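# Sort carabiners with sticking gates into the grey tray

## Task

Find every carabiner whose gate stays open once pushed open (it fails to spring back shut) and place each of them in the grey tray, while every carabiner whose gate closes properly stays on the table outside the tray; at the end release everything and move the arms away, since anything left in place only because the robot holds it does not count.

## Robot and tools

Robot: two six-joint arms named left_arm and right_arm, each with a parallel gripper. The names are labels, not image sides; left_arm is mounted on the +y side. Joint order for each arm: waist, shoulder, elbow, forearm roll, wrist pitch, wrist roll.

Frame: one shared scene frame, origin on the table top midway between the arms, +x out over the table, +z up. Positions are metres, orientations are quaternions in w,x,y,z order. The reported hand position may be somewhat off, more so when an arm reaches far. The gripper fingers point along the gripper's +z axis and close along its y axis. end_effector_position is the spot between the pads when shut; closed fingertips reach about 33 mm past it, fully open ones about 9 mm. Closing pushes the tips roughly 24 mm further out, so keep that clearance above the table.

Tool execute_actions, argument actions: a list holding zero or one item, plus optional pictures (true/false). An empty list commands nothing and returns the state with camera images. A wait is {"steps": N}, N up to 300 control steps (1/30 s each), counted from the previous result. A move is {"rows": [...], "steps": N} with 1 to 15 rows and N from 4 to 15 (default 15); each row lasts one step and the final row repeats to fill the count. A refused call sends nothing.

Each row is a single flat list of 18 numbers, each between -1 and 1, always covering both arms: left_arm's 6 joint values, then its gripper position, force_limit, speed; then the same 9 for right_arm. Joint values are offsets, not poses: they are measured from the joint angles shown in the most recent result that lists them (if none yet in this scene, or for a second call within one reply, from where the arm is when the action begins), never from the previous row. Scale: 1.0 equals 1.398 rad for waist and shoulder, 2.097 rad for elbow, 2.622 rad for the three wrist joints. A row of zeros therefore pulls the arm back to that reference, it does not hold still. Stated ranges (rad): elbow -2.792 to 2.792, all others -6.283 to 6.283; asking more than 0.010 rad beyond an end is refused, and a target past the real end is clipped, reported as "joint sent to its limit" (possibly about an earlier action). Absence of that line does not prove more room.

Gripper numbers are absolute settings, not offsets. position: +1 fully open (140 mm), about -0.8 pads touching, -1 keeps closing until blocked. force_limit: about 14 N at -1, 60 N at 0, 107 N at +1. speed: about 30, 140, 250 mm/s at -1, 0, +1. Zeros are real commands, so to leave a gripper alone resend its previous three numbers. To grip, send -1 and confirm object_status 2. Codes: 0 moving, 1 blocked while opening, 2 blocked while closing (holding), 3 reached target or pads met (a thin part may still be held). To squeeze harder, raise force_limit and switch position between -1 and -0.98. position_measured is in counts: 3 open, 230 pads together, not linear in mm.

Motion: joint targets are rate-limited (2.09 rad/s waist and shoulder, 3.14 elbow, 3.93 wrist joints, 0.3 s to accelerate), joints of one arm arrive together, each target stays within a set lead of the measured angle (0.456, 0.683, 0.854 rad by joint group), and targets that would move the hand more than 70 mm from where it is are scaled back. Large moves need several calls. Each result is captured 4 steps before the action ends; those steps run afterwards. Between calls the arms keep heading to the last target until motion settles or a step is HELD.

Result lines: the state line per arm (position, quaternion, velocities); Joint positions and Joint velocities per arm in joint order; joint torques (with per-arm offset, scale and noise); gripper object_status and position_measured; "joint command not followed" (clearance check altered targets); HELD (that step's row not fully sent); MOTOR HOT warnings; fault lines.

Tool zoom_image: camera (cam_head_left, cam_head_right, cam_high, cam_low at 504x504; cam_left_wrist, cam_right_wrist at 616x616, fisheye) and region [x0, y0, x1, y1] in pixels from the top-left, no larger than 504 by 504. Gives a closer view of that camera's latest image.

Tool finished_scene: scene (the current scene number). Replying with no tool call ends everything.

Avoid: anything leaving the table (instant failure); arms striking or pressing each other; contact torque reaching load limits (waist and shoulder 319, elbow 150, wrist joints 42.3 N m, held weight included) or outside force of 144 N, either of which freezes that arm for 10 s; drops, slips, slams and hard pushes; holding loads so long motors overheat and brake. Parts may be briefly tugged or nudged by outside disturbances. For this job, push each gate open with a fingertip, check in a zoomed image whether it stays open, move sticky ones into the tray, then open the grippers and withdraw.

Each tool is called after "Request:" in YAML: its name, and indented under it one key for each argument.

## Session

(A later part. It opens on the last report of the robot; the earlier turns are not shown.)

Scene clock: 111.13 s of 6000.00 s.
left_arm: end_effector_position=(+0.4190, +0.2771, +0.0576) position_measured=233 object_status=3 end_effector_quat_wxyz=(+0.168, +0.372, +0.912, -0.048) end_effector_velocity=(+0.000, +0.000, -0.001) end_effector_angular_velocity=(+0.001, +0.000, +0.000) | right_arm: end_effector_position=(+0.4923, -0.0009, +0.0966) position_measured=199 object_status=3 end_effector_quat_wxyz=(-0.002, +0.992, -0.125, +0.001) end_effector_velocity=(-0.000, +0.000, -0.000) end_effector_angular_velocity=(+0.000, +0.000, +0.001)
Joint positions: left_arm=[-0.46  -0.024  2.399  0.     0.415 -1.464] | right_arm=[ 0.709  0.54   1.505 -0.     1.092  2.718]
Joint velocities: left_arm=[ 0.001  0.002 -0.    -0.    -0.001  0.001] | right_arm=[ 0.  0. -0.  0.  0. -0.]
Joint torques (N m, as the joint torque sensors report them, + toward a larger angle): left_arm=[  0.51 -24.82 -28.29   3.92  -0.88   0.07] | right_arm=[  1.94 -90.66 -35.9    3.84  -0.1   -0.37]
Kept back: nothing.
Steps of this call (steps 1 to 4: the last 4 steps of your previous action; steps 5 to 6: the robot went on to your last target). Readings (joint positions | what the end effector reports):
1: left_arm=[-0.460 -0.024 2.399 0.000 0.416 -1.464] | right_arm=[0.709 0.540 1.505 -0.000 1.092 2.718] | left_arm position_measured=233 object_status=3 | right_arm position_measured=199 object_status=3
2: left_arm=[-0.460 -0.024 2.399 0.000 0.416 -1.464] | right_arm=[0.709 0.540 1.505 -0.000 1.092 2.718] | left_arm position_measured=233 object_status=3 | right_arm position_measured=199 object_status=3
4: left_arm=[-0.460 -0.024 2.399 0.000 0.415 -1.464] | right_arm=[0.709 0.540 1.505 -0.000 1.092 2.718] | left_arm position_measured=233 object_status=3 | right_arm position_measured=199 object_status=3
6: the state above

Request:
execute_actions:
  actions:
    - {"rows":[[0,0,0,0,0,0,-1,0,0.5,0.1245,0.143,-0.14,0,0.0366,-0.7906,-0.55,-0.5,0.2]],"steps":15}
  pictures: false

Request:
execute_actions:
  actions:
    - {"steps":16}
  pictures: true

Scene clock: 111.87 s of 6000.00 s.
left_arm: end_effector_position=(+0.4191, +0.2771, +0.0575) position_measured=233 object_status=3 end_effector_quat_wxyz=(+0.168, +0.372, +0.912, -0.048) end_effector_velocity=(-0.000, -0.001, +0.000) end_effector_angular_velocity=(+0.000, -0.001, -0.002) | right_arm: end_effector_position=(+0.4678, +0.0905, +0.0860) position_measured=199 object_status=3 end_effector_quat_wxyz=(-0.001, +0.986, +0.168, +0.001) end_effector_velocity=(-0.104, +0.288, -0.044) end_effector_angular_velocity=(-0.010, -0.003, +2.440)
Joint positions: left_arm=[-0.46  -0.024  2.399  0.     0.415 -1.464] | right_arm=[ 0.795  0.639  1.359 -0.     1.14   2.217]
Joint velocities: left_arm=[-0.002 -0.001 -0.     0.001 -0.     0.   ] | right_arm=[ 0.28   0.322 -0.468  0.     0.153 -2.16 ]
Joint torques (N m, as the joint torque sensors report them, + toward a larger angle): left_arm=[ -0.1  -24.82 -28.24   3.89  -0.73   0.16] | right_arm=[   3.27 -103.35  -36.59    3.92   -0.01   -0.57]
Steps of this call (steps 1 to 11: the robot went on to your last target; steps 12 to 22: the first 11 steps of this action). Readings (joint positions | what the end effector reports):
12: left_arm=[-0.460 -0.024 2.399 0.000 0.415 -1.464] | right_arm=[0.709 0.540 1.505 -0.000 1.092 2.718] | left_arm position_measured=233 object_status=3 | right_arm position_measured=199 object_status=3
13: left_arm=[-0.460 -0.024 2.399 0.000 0.415 -1.464] | right_arm=[0.710 0.541 1.503 -0.000 1.093 2.711] | left_arm position_measured=233 object_status=3 | right_arm position_measured=199 object_status=3
15: left_arm=[-0.460 -0.024 2.399 0.000 0.415 -1.464] | right_arm=[0.721 0.554 1.484 -0.000 1.099 2.655] | left_arm position_measured=233 object_status=3 | right_arm position_measured=199 object_status=3
19: left_arm=[-0.460 -0.024 2.399 0.000 0.415 -1.464] | right_arm=[0.766 0.605 1.408 -0.000 1.123 2.419] | left_arm position_measured=233 object_status=3 | right_arm position_measured=199 object_status=3
22: the state above

Scene clock: 112.40 s of 6000.00 s.
left_arm: end_effector_position=(+0.4191, +0.2771, +0.0575) position_measured=233 object_status=3 end_effector_quat_wxyz=(+0.168, +0.372, +0.912, -0.048) end_effector_velocity=(-0.000, -0.000, +0.000) end_effector_angular_velocity=(+0.000, -0.001, -0.002) | right_arm: end_effector_position=(+0.4606, +0.1094, +0.0830) position_measured=199 object_status=3 end_effector_quat_wxyz=(-0.001, +0.967, +0.254, +0.001) end_effector_velocity=(+0.000, -0.000, -0.001) end_effector_angular_velocity=(-0.000, +0.001, -0.000)
Joint positions: left_arm=[-0.46  -0.024  2.399  0.     0.415 -1.464] | right_arm=[ 0.814  0.66   1.328 -0.     1.15   2.06 ]
Joint velocities: left_arm=[-0.    -0.     0.     0.     0.     0.002] | right_arm=[-0.001  0.001 -0.     0.001 -0.    -0.001]
Joint torques (N m, as the joint torque sensors report them, + toward a larger angle): left_arm=[ -0.47 -24.98 -28.23   3.86  -0.66  -0.1 ] | right_arm=[   4.49 -105.6   -36.61    3.84   -0.07   -0.65]
Kept back: nothing.
Steps of this call (steps 1 to 4: the last 4 steps of your previous action; steps 5 to 15: the robot was to go on to your last target, HELD on every step; step 16: nothing new was sent). Readings (joint positions | what the end effector reports):
1: left_arm=[-0.460 -0.024 2.399 0.000 0.415 -1.464] | right_arm=[0.805 0.650 1.343 -0.000 1.145 2.141] | left_arm position_measured=233 object_status=3 | right_arm position_measured=199 object_status=3
2: left_arm=[-0.460 -0.024 2.399 0.000 0.415 -1.464] | right_arm=[0.814 0.660 1.328 -0.000 1.150 2.060] | left_arm position_measured=233 object_status=3 | right_arm position_measured=199 object_status=3
3: left_arm=[-0.460 -0.024 2.399 0.000 0.415 -1.464] | right_arm=[0.815 0.661 1.328 -0.000 1.150 2.040] | left_arm position_measured=233 object_status=3 | right_arm position_measured=199 object_status=3 HELD
4: left_arm=[-0.460 -0.024 2.399 0.000 0.415 -1.464] | right_arm=[0.814 0.661 1.328 -0.000 1.150 2.063] | left_arm position_measured=233 object_status=3 | right_arm position_measured=199 object_status=3 HELD
5: left_arm=[-0.460 -0.024 2.399 0.000 0.415 -1.464] | right_arm=[0.814 0.661 1.328 -0.000 1.150 2.064] | left_arm position_measured=233 object_status=3 | right_arm position_measured=199 object_status=3 HELD
6: left_arm=[-0.460 -0.024 2.399 0.000 0.415 -1.464] | right_arm=[0.814 0.661 1.328 -0.000 1.150 2.063] | left_arm position_measured=233 object_status=3 | right_arm position_measured=199 object_status=3 HELD
7: left_arm=[-0.460 -0.024 2.399 0.000 0.415 -1.464] | right_arm=[0.814 0.661 1.328 -0.000 1.150 2.062] | left_arm position_measured=233 object_status=3 | right_arm position_measured=199 object_status=3 HELD
8: left_arm=[-0.460 -0.024 2.399 0.000 0.415 -1.464] | right_arm=[0.814 0.661 1.328 -0.000 1.150 2.061] | left_arm position_measured=233 object_status=3 | right_arm position_measured=199 object_status=3 HELD
9: left_arm=[-0.460 -0.024 2.399 0.000 0.415 -1.464] | right_arm=[0.814 0.660 1.328 -0.000 1.150 2.061] | left_arm position_measured=233 object_status=3 | right_arm position_measured=199 object_status=3 HELD
10: left_arm=[-0.460 -0.024 2.399 0.000 0.415 -1.464] | right_arm=[0.814 0.660 1.328 -0.000 1.150 2.060] | left_arm position_measured=233 object_status=3 | right_arm position_measured=199 object_status=3 HELD
11: left_arm=[-0.460 -0.024 2.399 0.000 0.415 -1.464] | right_arm=[0.814 0.660 1.328 -0.000 1.150 2.060] | left_arm position_measured=233 object_status=3 | right_arm position_measured=199 object_status=3 HELD
12: left_arm=[-0.460 -0.024 2.399 0.000 0.415 -1.464] | right_arm=[0.814 0.660 1.328 -0.000 1.150 2.060] | left_arm position_measured=233 object_status=3 | right_arm position_measured=199 object_status=3 HELD
13: left_arm=[-0.460 -0.024 2.399 0.000 0.415 -1.464] | right_arm=[0.814 0.660 1.328 -0.000 1.150 2.060] | left_arm position_measured=233 object_status=3 | right_arm position_measured=199 object_status=3 HELD
14: left_arm=[-0.460 -0.024 2.399 0.000 0.415 -1.464] | right_arm=[0.814 0.660 1.328 -0.000 1.150 2.060] | left_arm position_measured=233 object_status=3 | right_arm position_measured=199 object_status=3 HELD
15: left_arm=[-0.460 -0.024 2.399 0.000 0.415 -1.464] | right_arm=[0.814 0.660 1.328 -0.000 1.150 2.060] | left_arm position_measured=233 object_status=3 | right_arm position_measured=199 object_status=3 HELD
16: the state above
A step was HELD (marked above), so your last target was given up. An arm can still carry out its HELD step.
joint command not followed: on one or more control steps a check withheld the commanded joint targets of the right arm, and it was not sent them on those steps.
cause: the commanded joint targets would bring a part of the robot too close to another arm (a part of this arm just beyond joint 4 (forearm roll) and a part of the other arm just beyond its joint 5 (wrist pitch)); next, command targets that bring no part of the robot closer to that arm.

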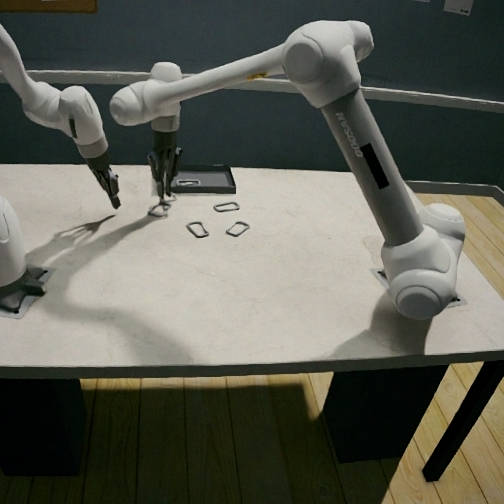

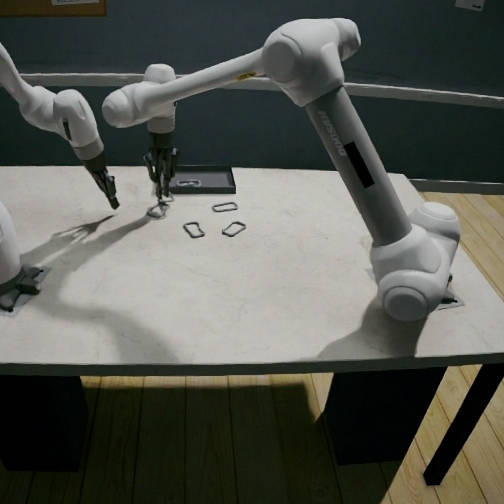

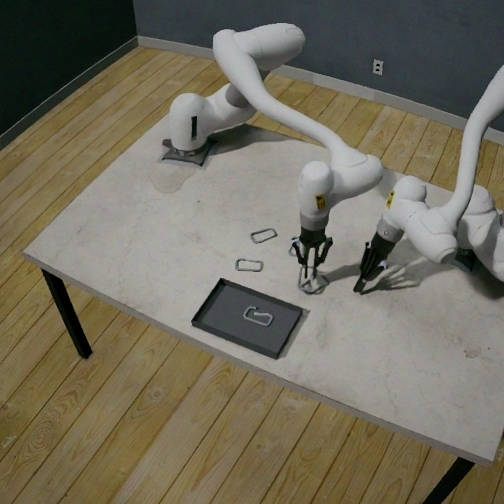

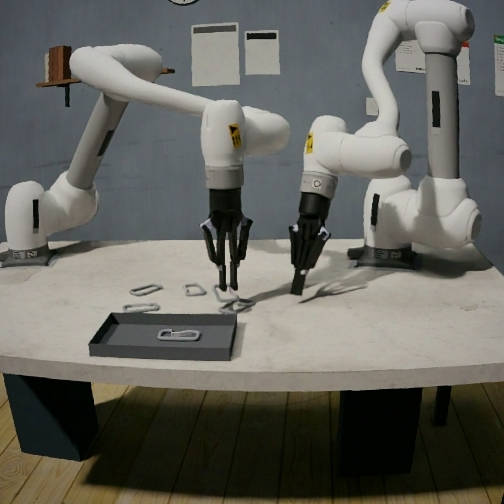

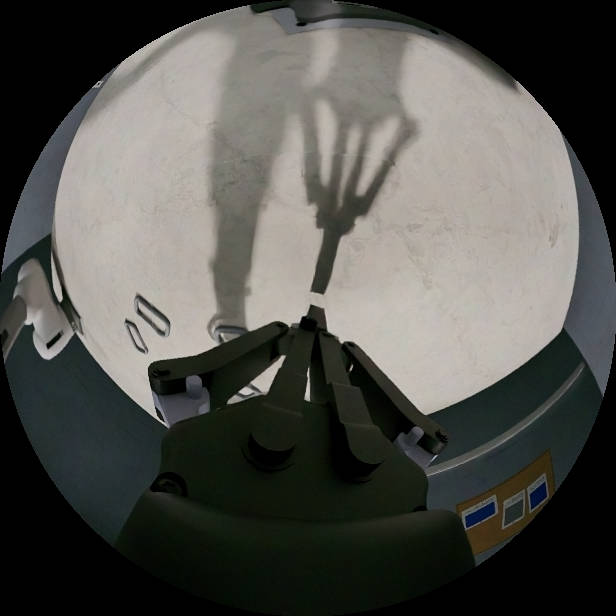

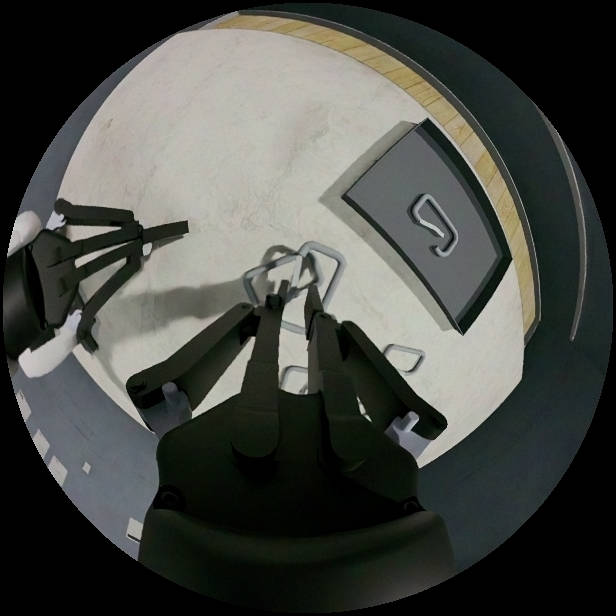

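Request:
execute_actions:
  actions: []
  pictures: true

Scene clock: 113.10 s of 6000.00 s.
left_arm: end_effector_position=(+0.4190, +0.2771, +0.0576) position_measured=233 object_status=3 end_effector_quat_wxyz=(+0.168, +0.372, +0.912, -0.048) end_effector_velocity=(+0.001, +0.001, +0.000) end_effector_angular_velocity=(-0.001, +0.000, +0.005) | right_arm: end_effector_position=(+0.4607, +0.1094, +0.0830) position_measured=199 object_status=3 end_effector_quat_wxyz=(-0.001, +0.967, +0.254, +0.001) end_effector_velocity=(-0.000, -0.000, +0.000) end_effector_angular_velocity=(+0.000, -0.000, -0.000)
Joint positions: left_arm=[-0.46  -0.024  2.399  0.     0.415 -1.464] | right_arm=[ 0.814  0.66   1.328 -0.     1.15   2.06 ]
Joint velocities: left_arm=[ 0.002 -0.001  0.    -0.001  0.    -0.002] | right_arm=[ 0.    -0.001  0.     0.    -0.     0.   ]
Joint torques (N m, as the joint torque sensors report them, + toward a larger angle): left_arm=[ -0.45 -24.71 -28.26   3.9   -0.67   0.04] | right_arm=[   1.86 -103.56  -37.39    4.19   -0.05   -0.39]
Kept back: nothing.
Steps of this call (steps 1 to 21: nothing new was sent). Readings (joint positions | what the end effector reports):
1: left_arm=[-0.460 -0.024 2.399 0.000 0.415 -1.464] | right_arm=[0.814 0.660 1.328 -0.000 1.150 2.060] | left_arm position_measured=233 object_status=3 | right_arm position_measured=199 object_status=3
2: left_arm=[-0.460 -0.024 2.399 0.000 0.415 -1.464] | right_arm=[0.814 0.660 1.328 -0.000 1.150 2.060] | left_arm position_measured=233 object_status=3 | right_arm position_measured=199 object_status=3
4: left_arm=[-0.460 -0.024 2.399 0.000 0.415 -1.464] | right_arm=[0.814 0.660 1.328 -0.000 1.150 2.060] | left_arm position_measured=233 object_status=3 | right_arm position_measured=199 object_status=3
8: left_arm=[-0.460 -0.024 2.399 0.000 0.415 -1.464] | right_arm=[0.814 0.660 1.328 -0.000 1.150 2.060] | left_arm position_measured=233 object_status=3 | right_arm position_measured=199 object_status=3
21: the state above

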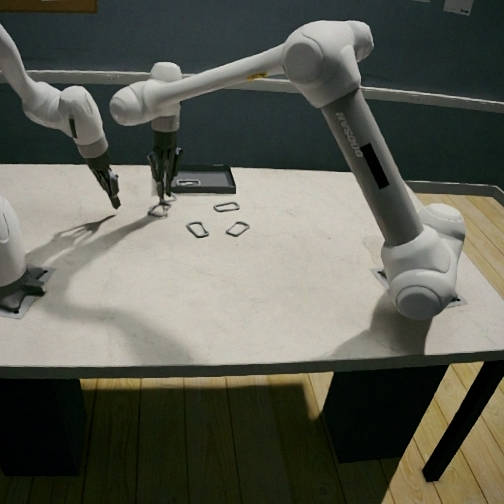

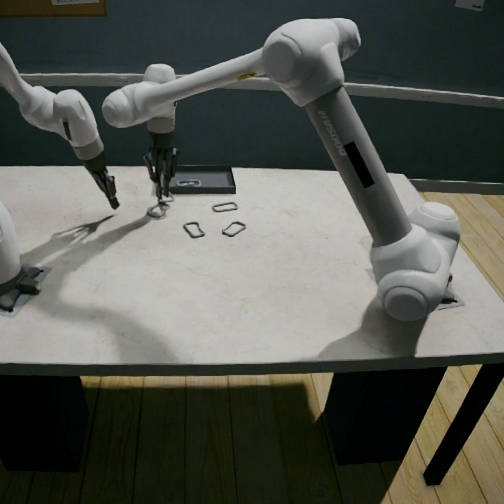

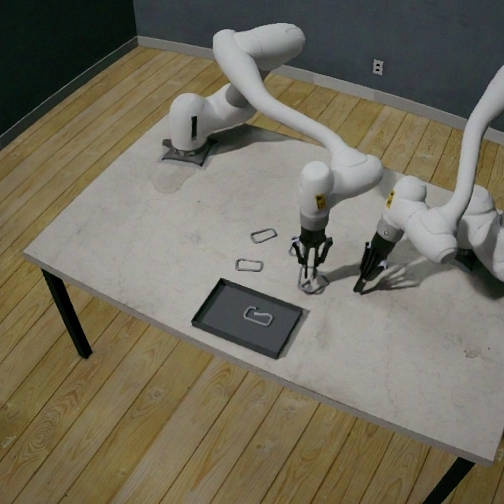

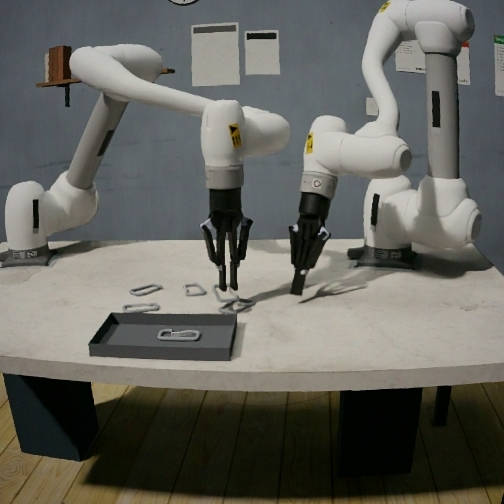

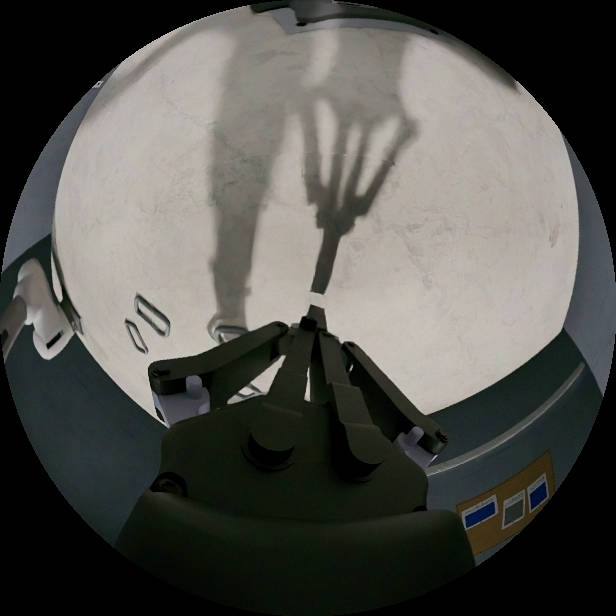

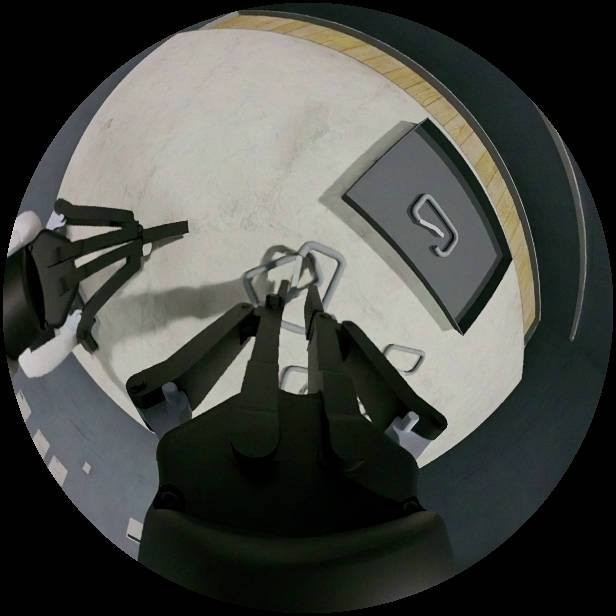

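Request:
execute_actions:
  actions:
    - {"rows":[[0.1,-0.107,0,0,0,0,-1,0,0.5,0,-0.03,-0.015,0,0.027,0,-0.55,0,0],[0.45,-0.107,0.0,0,0,0,-1,0,0.5,0,-0.03,-0.015,0,0.027,0,-0.55,0,0]],"steps":15}
  pictures: false

Request:
execute_actions:
  actions:
    - {"steps":25}
  pictures: true

Request:
zoom_image:
  camera: "cam_low"
  region: [170,240,310,330]

Request:
zoom_image:
  camera: "cam_right_wrist"
  region: [200,180,420,400]

Scene clock: 113.70 s of 6000.00 s.
left_arm: end_effector_position=(+0.4728, +0.3660, +0.0921) position_measured=233 object_status=3 end_effector_quat_wxyz=(+0.206, +0.272, +0.939, -0.036) end_effector_velocity=(+0.147, +0.337, +0.074) end_effector_angular_velocity=(-0.066, -0.134, +0.746) | right_arm: end_effector_position=(+0.4604, +0.1088, +0.0926) position_measured=199 object_status=3 end_effector_quat_wxyz=(-0.001, +0.967, +0.254, +0.002) end_effector_velocity=(-0.002, -0.004, +0.073) end_effector_angular_velocity=(+0.004, -0.003, -0.001)
Joint positions: left_arm=[-0.247 -0.094  2.399  0.     0.415 -1.464] | right_arm=[ 0.814  0.653  1.322 -0.     1.162  2.06 ]
Joint velocities: left_arm=[ 0.744 -0.149 -0.     0.001  0.    -0.003] | right_arm=[-0.001 -0.057 -0.044 -0.     0.096 -0.   ]
Joint torques (N m, as the joint torque sensors report them, + toward a larger angle): left_arm=[  2.29 -20.55 -29.36   3.99  -0.81   0.09] | right_arm=[   3.56 -107.51  -39.96    4.15   -0.33   -0.02]
Steps of this call (steps 1 to 7: nothing new was sent; steps 8 to 18: the first 11 steps of this action). Readings (joint positions | what the end effector reports):
8: left_arm=[-0.460 -0.024 2.399 0.000 0.415 -1.464] | right_arm=[0.814 0.660 1.328 -0.000 1.150 2.060] | left_arm position_measured=233 object_status=3 | right_arm position_measured=199 object_status=3
9: left_arm=[-0.456 -0.027 2.399 0.000 0.415 -1.464] | right_arm=[0.814 0.660 1.328 -0.000 1.150 2.060] | left_arm position_measured=233 object_status=3 | right_arm position_measured=199 object_status=3
11: left_arm=[-0.428 -0.049 2.399 0.000 0.415 -1.464] | right_arm=[0.814 0.660 1.328 -0.000 1.150 2.060] | left_arm position_measured=233 object_status=3 | right_arm position_measured=199 object_status=3
15: left_arm=[-0.322 -0.078 2.399 0.000 0.415 -1.464] | right_arm=[0.814 0.657 1.325 -0.000 1.155 2.060] | left_arm position_measured=233 object_status=3 | right_arm position_measured=199 object_status=3
18: the state above

Scene clock: 114.53 s of 6000.00 s.
left_arm: end_effector_position=(+0.5121, +0.5670, +0.1312) position_measured=233 object_status=3 end_effector_quat_wxyz=(+0.248, +0.071, +0.966, +0.008) end_effector_velocity=(-0.000, +0.001, +0.000) end_effector_angular_velocity=(-0.000, -0.001, +0.003) | right_arm: end_effector_position=(+0.4581, +0.1053, +0.1366) position_measured=199 object_status=3 end_effector_quat_wxyz=(-0.002, +0.967, +0.254, +0.002) end_effector_velocity=(-0.001, +0.000, -0.000) end_effector_angular_velocity=(-0.001, +0.000, +0.001)
Joint positions: left_arm=[ 0.169 -0.173  2.399  0.     0.415 -1.464] | right_arm=[ 0.814  0.618  1.296 -0.     1.22   2.06 ]
Joint velocities: left_arm=[ 0.003 -0.001  0.     0.    -0.    -0.   ] | right_arm=[ 0.001  0.    -0.    -0.     0.001 -0.   ]
Joint torques (N m, as the joint torque sensors report them, + toward a larger angle): left_arm=[  0.14 -12.94 -32.89   4.3   -1.02   0.14] | right_arm=[   2.45 -101.69  -37.56    4.06   -0.27   -0.34]
Kept back: nothing.
Steps of this call (steps 1 to 4: the last 4 steps of your previous action; steps 5 to 25: the robot went on to your last target). Readings (joint positions | what the end effector reports):
1: left_arm=[-0.222 -0.099 2.399 0.000 0.415 -1.464] | right_arm=[0.814 0.651 1.321 -0.000 1.166 2.060] | left_arm position_measured=233 object_status=3 | right_arm position_measured=199 object_status=3
2: left_arm=[-0.197 -0.104 2.399 0.000 0.415 -1.464] | right_arm=[0.814 0.648 1.319 -0.000 1.170 2.060] | left_arm position_measured=233 object_status=3 | right_arm position_measured=199 object_status=3
4: left_arm=[-0.147 -0.113 2.399 0.000 0.415 -1.464] | right_arm=[0.814 0.642 1.314 -0.000 1.180 2.060] | left_arm position_measured=233 object_status=3 | right_arm position_measured=199 object_status=3
8: left_arm=[-0.046 -0.133 2.399 0.000 0.415 -1.464] | right_arm=[0.814 0.629 1.304 -0.000 1.203 2.060] | left_arm position_measured=233 object_status=3 | right_arm position_measured=199 object_status=3
25: the state above

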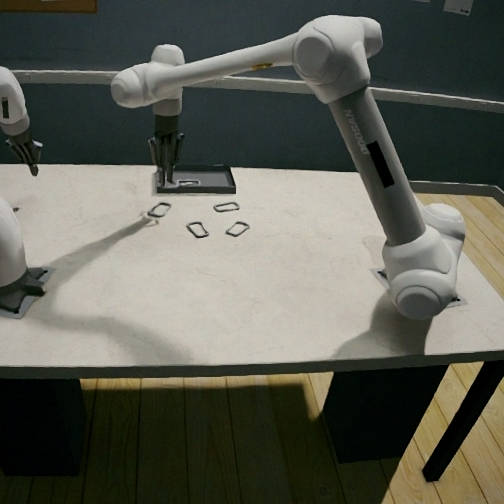

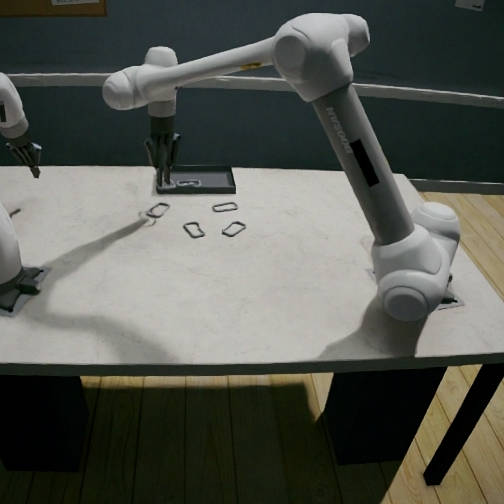

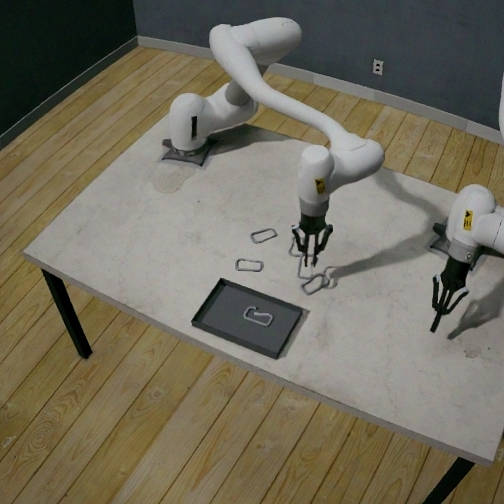

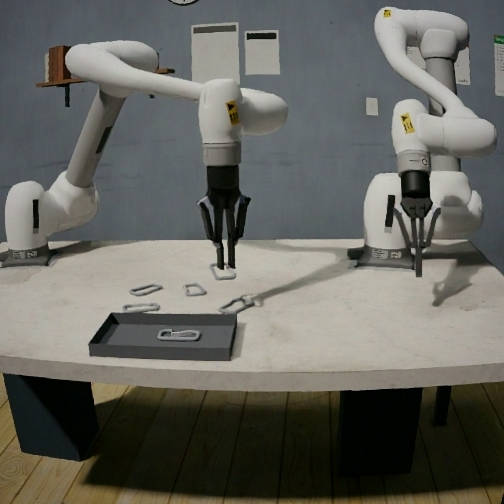

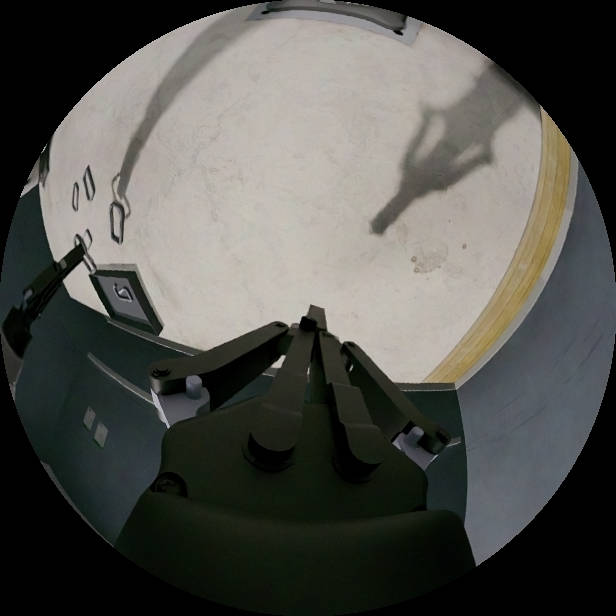

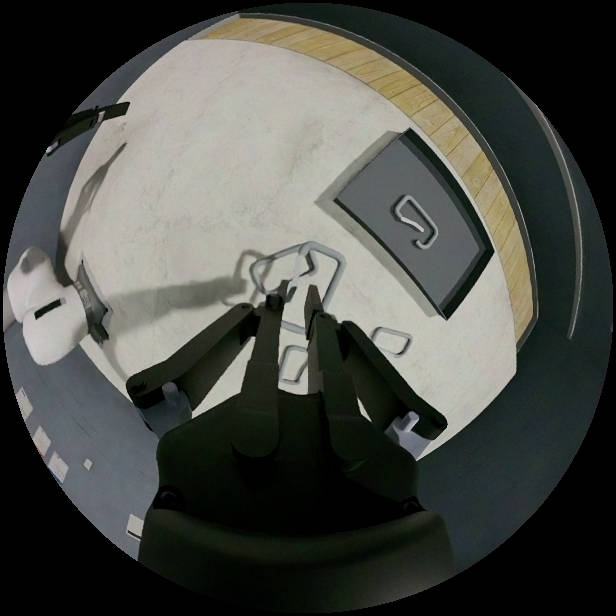

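Region (170, 240, 310, 330) of cam_low's 504x504 image, scaled by 3.600, with more detail than that image has; it fills the top 324 rows of this view, and the rest is white.

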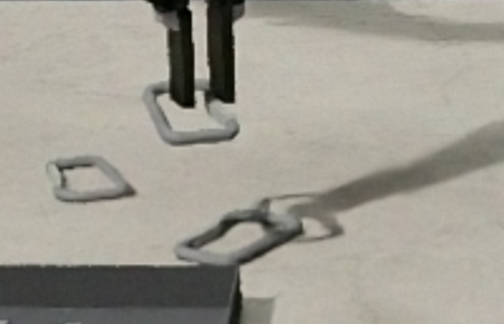

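Region (200, 180, 420, 400) of cam_right_wrist's 616x616 image, scaled by 2.291, with more detail than that image has.

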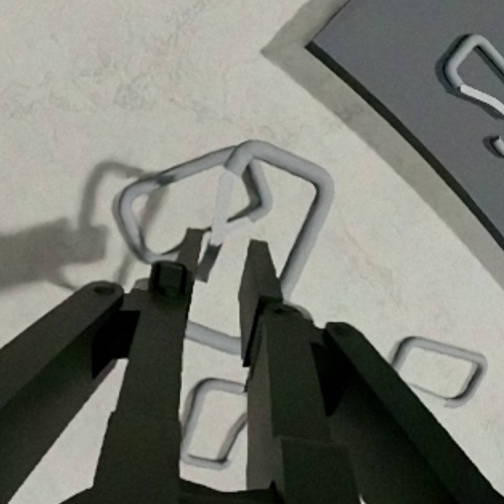

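Request:
execute_actions:
  actions:
    - {"rows":[[-0.2,0.1,0.11,0,-0.467,0,-1,0,0.5,-0.07,0,0,0,0,0.44,-0.55,0,0]],"steps":15}
  pictures: false

Request:
execute_actions:
  actions:
    - {"steps":15}
  pictures: false

Scene clock: 116.03 s of 6000.00 s.
left_arm: end_effector_position=(+0.5631, +0.4883, +0.1248) position_measured=233 object_status=3 end_effector_quat_wxyz=(+0.395, +0.131, +0.909, -0.014) end_effector_velocity=(+0.190, -0.246, +0.152) end_effector_angular_velocity=(-0.240, -1.330, -0.379) | right_arm: end_effector_position=(+0.5090, +0.0732, +0.1367) position_measured=199 object_status=3 end_effector_quat_wxyz=(-0.003, +0.993, -0.116, +0.002) end_effector_velocity=(+0.169, -0.114, +0.001) end_effector_angular_velocity=(+0.014, +0.014, -3.329)
Joint positions: left_arm=[ 0.03  -0.104  2.513  0.    -0.081 -1.464] | right_arm=[ 0.746  0.618  1.296 -0.     1.221  2.739]
Joint velocities: left_arm=[-0.379  0.188  0.31   0.    -1.851 -0.001] | right_arm=[-0.23  -0.001 -0.001  0.    -0.     3.099]
Joint torques (N m, as the joint torque sensors report them, + toward a larger angle): left_arm=[  2.62 -22.1  -29.68   3.98  -1.79   0.04] | right_arm=[   9.64 -102.37  -38.16    4.62   -0.27   -0.5 ]
Steps of this call (steps 1 to 30: the robot went on to your last target; steps 31 to 34: nothing new was sent; steps 35 to 45: the first 11 steps of this action). Readings (joint positions | what the end effector reports):
35: left_arm=[0.170 -0.173 2.399 0.000 0.415 -1.464] | right_arm=[0.814 0.618 1.296 -0.000 1.221 2.060] | left_arm position_measured=233 object_status=3 | right_arm position_measured=199 object_status=3
36: left_arm=[0.167 -0.173 2.401 0.000 0.409 -1.464] | right_arm=[0.813 0.618 1.296 -0.000 1.221 2.066] | left_arm position_measured=233 object_status=3 | right_arm position_measured=199 object_status=3
38: left_arm=[0.149 -0.164 2.416 0.000 0.353 -1.464] | right_arm=[0.807 0.618 1.296 -0.000 1.221 2.123] | left_arm position_measured=233 object_status=3 | right_arm position_measured=199 object_status=3
42: left_arm=[0.075 -0.126 2.477 0.000 0.110 -1.464] | right_arm=[0.775 0.618 1.296 -0.000 1.221 2.408] | left_arm position_measured=233 object_status=3 | right_arm position_measured=199 object_status=3
45: the state above

Scene clock: 116.53 s of 6000.00 s.
left_arm: end_effector_position=(+0.5901, +0.3989, +0.2222) position_measured=233 object_status=3 end_effector_quat_wxyz=(+0.622, +0.165, +0.763, -0.066) end_effector_velocity=(-0.003, -0.008, +0.016) end_effector_angular_velocity=(-0.021, -0.064, -0.015) | right_arm: end_effector_position=(+0.5309, +0.0578, +0.1367) position_measured=199 object_status=3 end_effector_quat_wxyz=(-0.003, +0.933, -0.360, +0.001) end_effector_velocity=(+0.000, -0.000, -0.001) end_effector_angular_velocity=(-0.001, +0.000, -0.003)
Joint positions: left_arm=[-0.109 -0.034  2.629  0.    -0.804 -1.464] | right_arm=[ 0.716  0.618  1.296 -0.     1.221  3.213]
Joint velocities: left_arm=[-0.015  0.007  0.013 -0.    -0.087 -0.   ] | right_arm=[-0.     0.001 -0.    -0.    -0.     0.002]
Joint torques (N m, as the joint torque sensors report them, + toward a larger angle): left_arm=[  2.72 -20.07 -23.61   3.16  -2.19   0.  ] | right_arm=[   2.81 -102.06  -37.72    4.07   -0.12   -0.29]
Kept back: nothing.
Steps of this call (steps 1 to 4: the last 4 steps of your previous action; steps 5 to 15: the robot went on to your last target). Readings (joint positions | what the end effector reports):
1: left_arm=[0.018 -0.098 2.524 0.000 -0.143 -1.464] | right_arm=[0.739 0.618 1.296 -0.000 1.221 2.839] | left_arm position_measured=233 object_status=3 | right_arm position_measured=199 object_status=3
2: left_arm=[0.006 -0.092 2.534 0.000 -0.205 -1.464] | right_arm=[0.733 0.618 1.296 -0.000 1.221 2.930] | left_arm position_measured=233 object_status=3 | right_arm position_measured=199 object_status=3
4: left_arm=[-0.018 -0.080 2.553 0.000 -0.329 -1.464] | right_arm=[0.724 0.618 1.296 -0.000 1.221 3.074] | left_arm position_measured=233 object_status=3 | right_arm position_measured=199 object_status=3
8: left_arm=[-0.065 -0.056 2.592 0.000 -0.573 -1.464] | right_arm=[0.716 0.618 1.296 -0.000 1.221 3.207] | left_arm position_measured=233 object_status=3 | right_arm position_measured=199 object_status=3
15: the state above

Request:
execute_actions:
  actions:
    - {"rows":[[-0.366,0.167,0,0,0,0,-1,0,0.5,0,0,0,0,0,0,-0.55,0,0]],"steps":15}
  pictures: false

Request:
execute_actions:
  actions:
    - {"steps":15}
  pictures: true

Scene clock: 117.00 s of 6000.00 s.
left_arm: end_effector_position=(+0.5563, +0.2956, +0.1717) position_measured=233 object_status=3 end_effector_quat_wxyz=(+0.581, +0.241, +0.769, -0.116) end_effector_velocity=(-0.150, -0.330, -0.163) end_effector_angular_velocity=(+0.132, +0.242, -0.605) | right_arm: end_effector_position=(+0.5309, +0.0578, +0.1367) position_measured=199 object_status=3 end_effector_quat_wxyz=(-0.003, +0.933, -0.361, +0.001) end_effector_velocity=(-0.000, -0.000, +0.000) end_effector_angular_velocity=(-0.000, -0.000, +0.001)
Joint positions: left_arm=[-0.291  0.052  2.629  0.    -0.807 -1.464] | right_arm=[ 0.716  0.618  1.296 -0.     1.221  3.213]
Joint velocities: left_arm=[-0.605  0.271 -0.001 -0.     0.006  0.   ] | right_arm=[ 0. -0.  0. -0.  0. -0.]
Joint torques (N m, as the joint torque sensors report them, + toward a larger angle): left_arm=[  0.02 -23.27 -19.24   2.72  -1.99  -0.02] | right_arm=[   3.1  -101.37  -38.08    4.36    0.03    0.  ]
Steps of this call (steps 1 to 3: the robot went on to your last target; steps 4 to 14: the first 11 steps of this action). Readings (joint positions | what the end effector reports):
4: left_arm=[-0.110 -0.034 2.629 0.000 -0.808 -1.464] | right_arm=[0.716 0.618 1.296 -0.000 1.221 3.213] | left_arm position_measured=233 object_status=3 | right_arm position_measured=199 object_status=3
5: left_arm=[-0.114 -0.032 2.629 0.000 -0.808 -1.464] | right_arm=[0.716 0.618 1.296 -0.000 1.221 3.213] | left_arm position_measured=233 object_status=3 | right_arm position_measured=199 object_status=3
7: left_arm=[-0.144 -0.017 2.629 0.000 -0.808 -1.464] | right_arm=[0.716 0.618 1.296 -0.000 1.221 3.213] | left_arm position_measured=233 object_status=3 | right_arm position_measured=199 object_status=3
11: left_arm=[-0.230 0.025 2.629 0.000 -0.808 -1.464] | right_arm=[0.716 0.618 1.296 -0.000 1.221 3.213] | left_arm position_measured=233 object_status=3 | right_arm position_measured=199 object_status=3
14: the state above

Scene clock: 117.50 s of 6000.00 s.
left_arm: end_effector_position=(+0.4538, +0.1487, +0.0905) position_measured=233 object_status=3 end_effector_quat_wxyz=(+0.504, +0.370, +0.759, -0.182) end_effector_velocity=(-0.183, -0.181, -0.116) end_effector_angular_velocity=(+0.142, +0.136, -0.432) | right_arm: end_effector_position=(+0.5309, +0.0578, +0.1367) position_measured=199 object_status=3 end_effector_quat_wxyz=(-0.003, +0.933, -0.361, +0.001) end_effector_velocity=(+0.000, -0.000, -0.001) end_effector_angular_velocity=(-0.001, +0.000, +0.001)
Joint positions: left_arm=[-0.592  0.187  2.629  0.    -0.804 -1.464] | right_arm=[ 0.716  0.618  1.296 -0.     1.221  3.213]
Joint velocities: left_arm=[-0.432  0.193 -0.001 -0.001  0.005  0.002] | right_arm=[-0.     0.001  0.    -0.     0.    -0.001]
Joint torques (N m, as the joint torque sensors report them, + toward a larger angle): left_arm=[  6.59 -41.97 -13.79   1.43  -2.46   0.  ] | right_arm=[   5.29 -100.57  -38.38    4.23   -0.08   -0.44]
Kept back: nothing.
Steps of this call (steps 1 to 4: the last 4 steps of your previous action; steps 5 to 15: the robot went on to your last target). Readings (joint positions | what the end effector reports):
1: left_arm=[-0.312 0.061 2.629 0.000 -0.807 -1.464] | right_arm=[0.716 0.618 1.296 -0.000 1.221 3.213] | left_arm position_measured=233 object_status=3 | right_arm position_measured=199 object_status=3
2: left_arm=[-0.332 0.070 2.629 0.000 -0.807 -1.464] | right_arm=[0.716 0.618 1.296 -0.000 1.221 3.213] | left_arm position_measured=233 object_status=3 | right_arm position_measured=199 object_status=3
4: left_arm=[-0.373 0.088 2.629 0.000 -0.806 -1.464] | right_arm=[0.716 0.618 1.296 -0.000 1.221 3.213] | left_arm position_measured=233 object_status=3 | right_arm position_measured=199 object_status=3
8: left_arm=[-0.455 0.125 2.629 0.000 -0.806 -1.464] | right_arm=[0.716 0.618 1.296 -0.000 1.221 3.213] | left_arm position_measured=233 object_status=3 | right_arm position_measured=199 object_status=3
15: the state above

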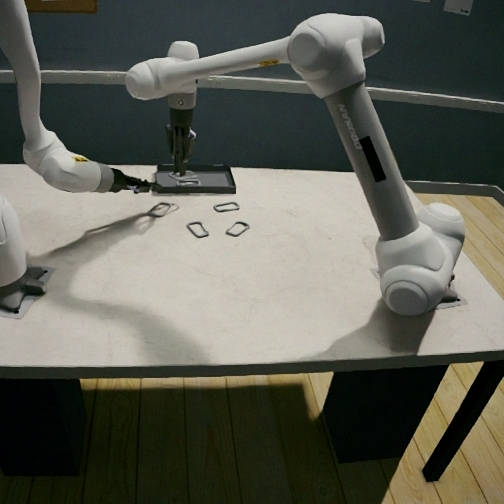

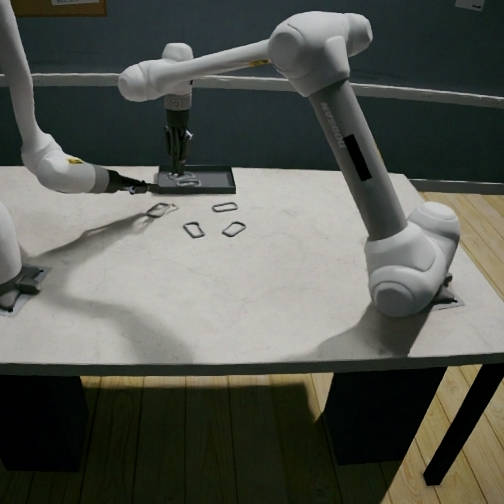

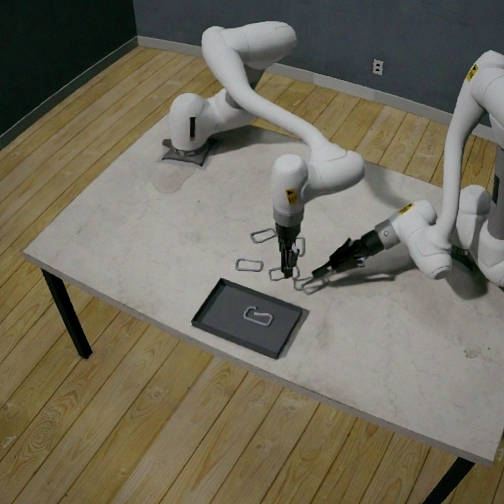

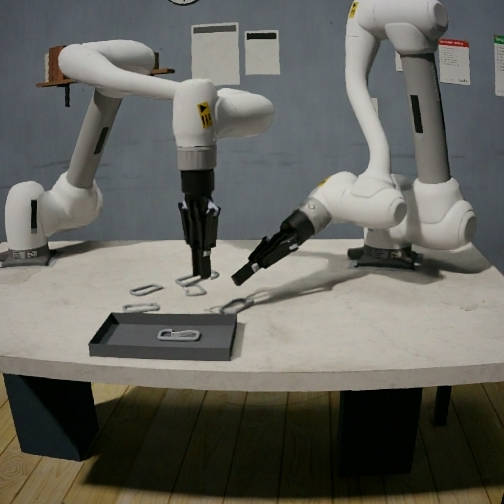

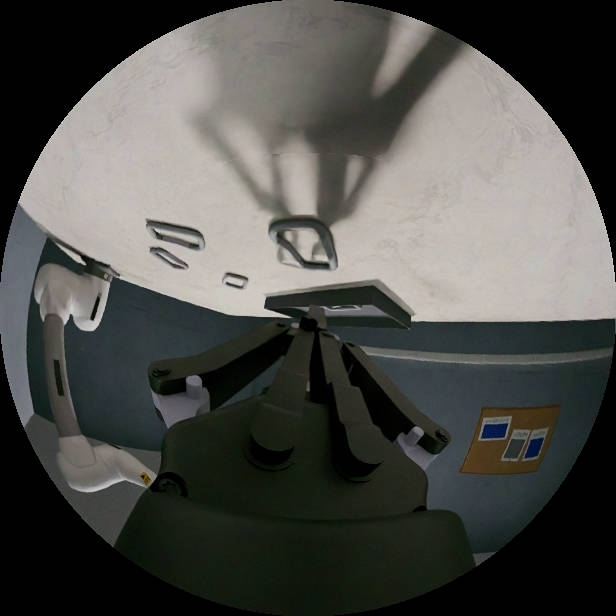

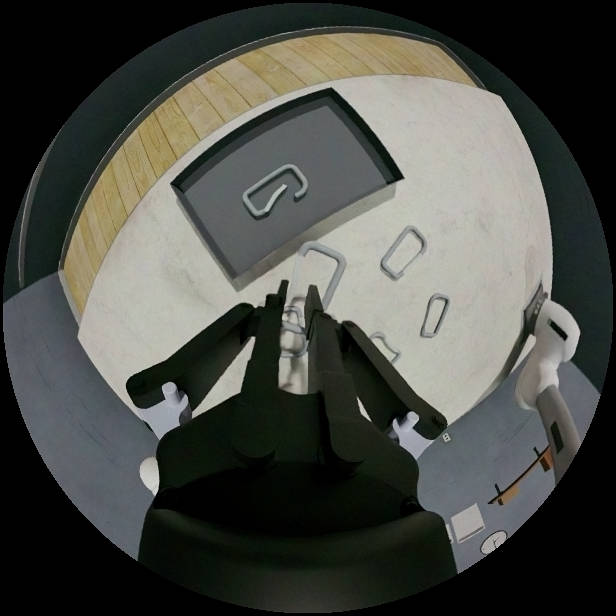

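Request:
execute_actions:
  actions:
    - {"rows":[[-0.02,0.05,0,0,0,0,-1,0,0.5,0,0,0,0,0,0,-0.55,0,0]],"steps":15}
  pictures: true

Request:
zoom_image:
  camera: "cam_low"
  region: [150,220,310,330]

Scene clock: 118.17 s of 6000.00 s.
left_arm: end_effector_position=(+0.4385, +0.1407, +0.0494) position_measured=233 object_status=3 end_effector_quat_wxyz=(+0.473, +0.389, +0.770, -0.179) end_effector_velocity=(-0.001, -0.000, -0.005) end_effector_angular_velocity=(+0.006, +0.006, -0.002) | right_arm: end_effector_position=(+0.5309, +0.0578, +0.1367) position_measured=199 object_status=3 end_effector_quat_wxyz=(-0.003, +0.933, -0.360, +0.001) end_effector_velocity=(-0.000, +0.000, +0.001) end_effector_angular_velocity=(+0.002, -0.000, -0.001)
Joint positions: left_arm=[-0.62   0.256  2.629  0.    -0.804 -1.464] | right_arm=[ 0.716  0.618  1.296 -0.     1.221  3.213]
Joint velocities: left_arm=[-0.002  0.009 -0.    -0.     0.     0.   ] | right_arm=[ 0.    -0.001 -0.     0.001 -0.     0.   ]
Joint torques (N m, as the joint torque sensors report them, + toward a larger angle): left_arm=[  0.37 -39.29 -12.12   1.89  -2.1    0.03] | right_arm=[   2.82 -102.25  -38.01    4.16   -0.03   -0.49]
Steps of this call (steps 1 to 9: the robot went on to your last target; steps 10 to 20: the first 11 steps of this action). Readings (joint positions | what the end effector reports):
10: left_arm=[-0.621 0.199 2.629 0.000 -0.804 -1.464] | right_arm=[0.716 0.618 1.296 -0.000 1.221 3.213] | left_arm position_measured=233 object_status=3 | right_arm position_measured=199 object_status=3
11: left_arm=[-0.621 0.203 2.629 0.000 -0.804 -1.464] | right_arm=[0.716 0.618 1.296 -0.000 1.221 3.213] | left_arm position_measured=233 object_status=3 | right_arm position_measured=199 object_status=3
13: left_arm=[-0.621 0.228 2.629 0.000 -0.804 -1.464] | right_arm=[0.716 0.618 1.296 -0.000 1.221 3.213] | left_arm position_measured=233 object_status=3 | right_arm position_measured=199 object_status=3
17: left_arm=[-0.621 0.254 2.629 0.000 -0.804 -1.464] | right_arm=[0.716 0.618 1.296 -0.000 1.221 3.213] | left_arm position_measured=233 object_status=3 | right_arm position_measured=199 object_status=3
20: the state above

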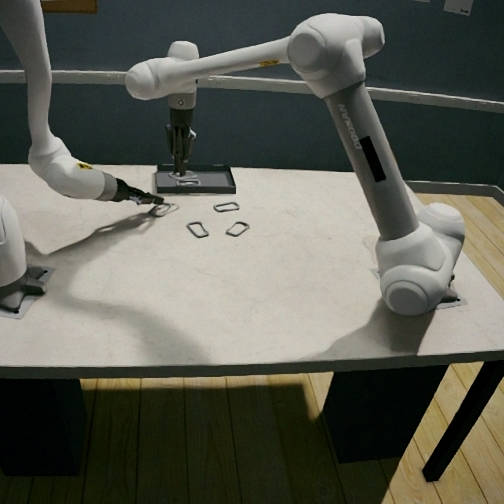

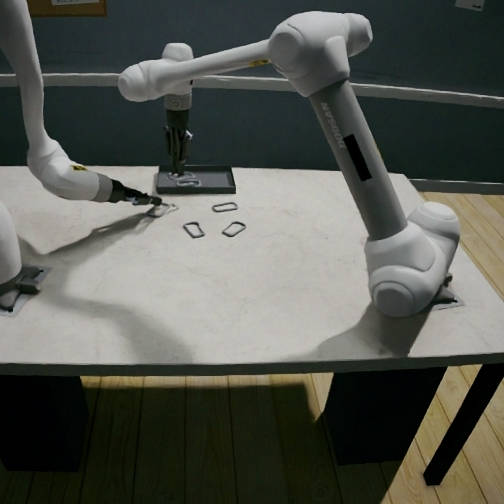

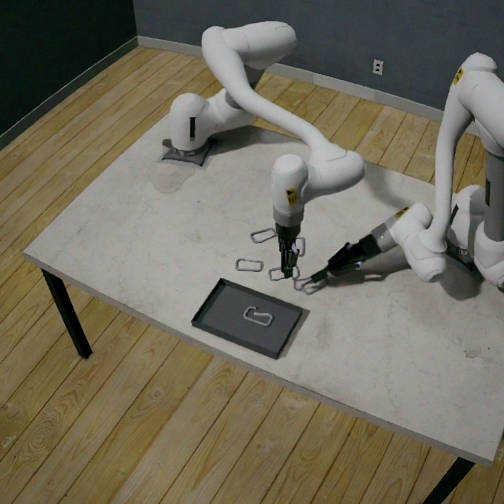

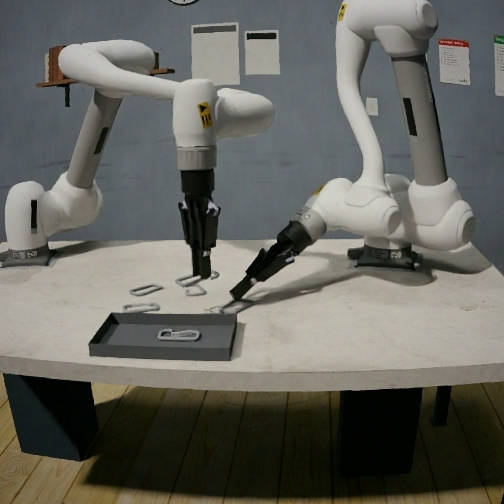

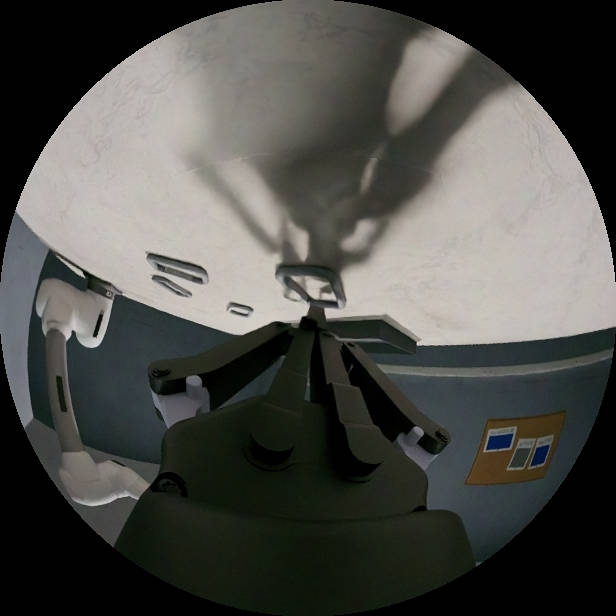

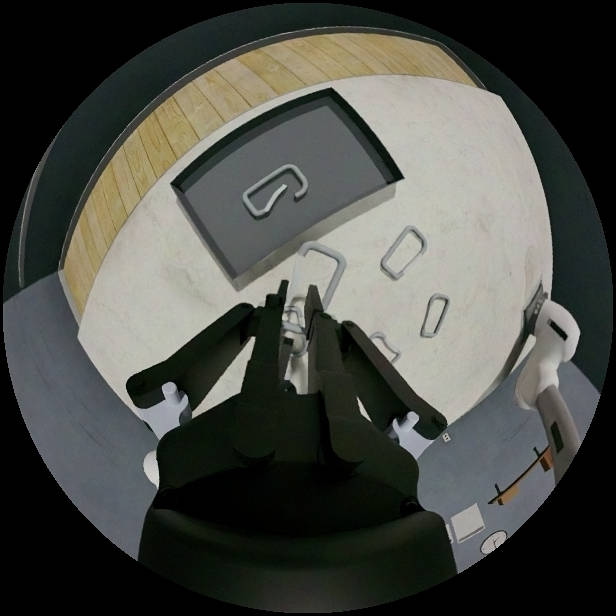

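Region (150, 220, 310, 330) of cam_low's 504x504 image, scaled by 3.150, with more detail than that image has; it fills the top 346 rows of this view, and the rest is white.

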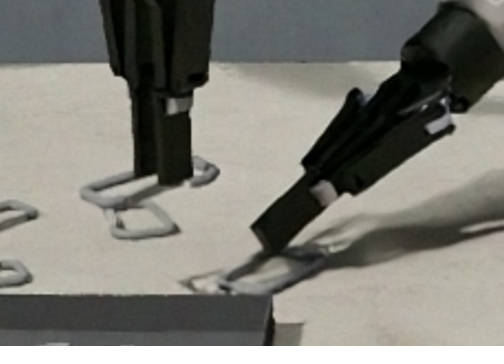

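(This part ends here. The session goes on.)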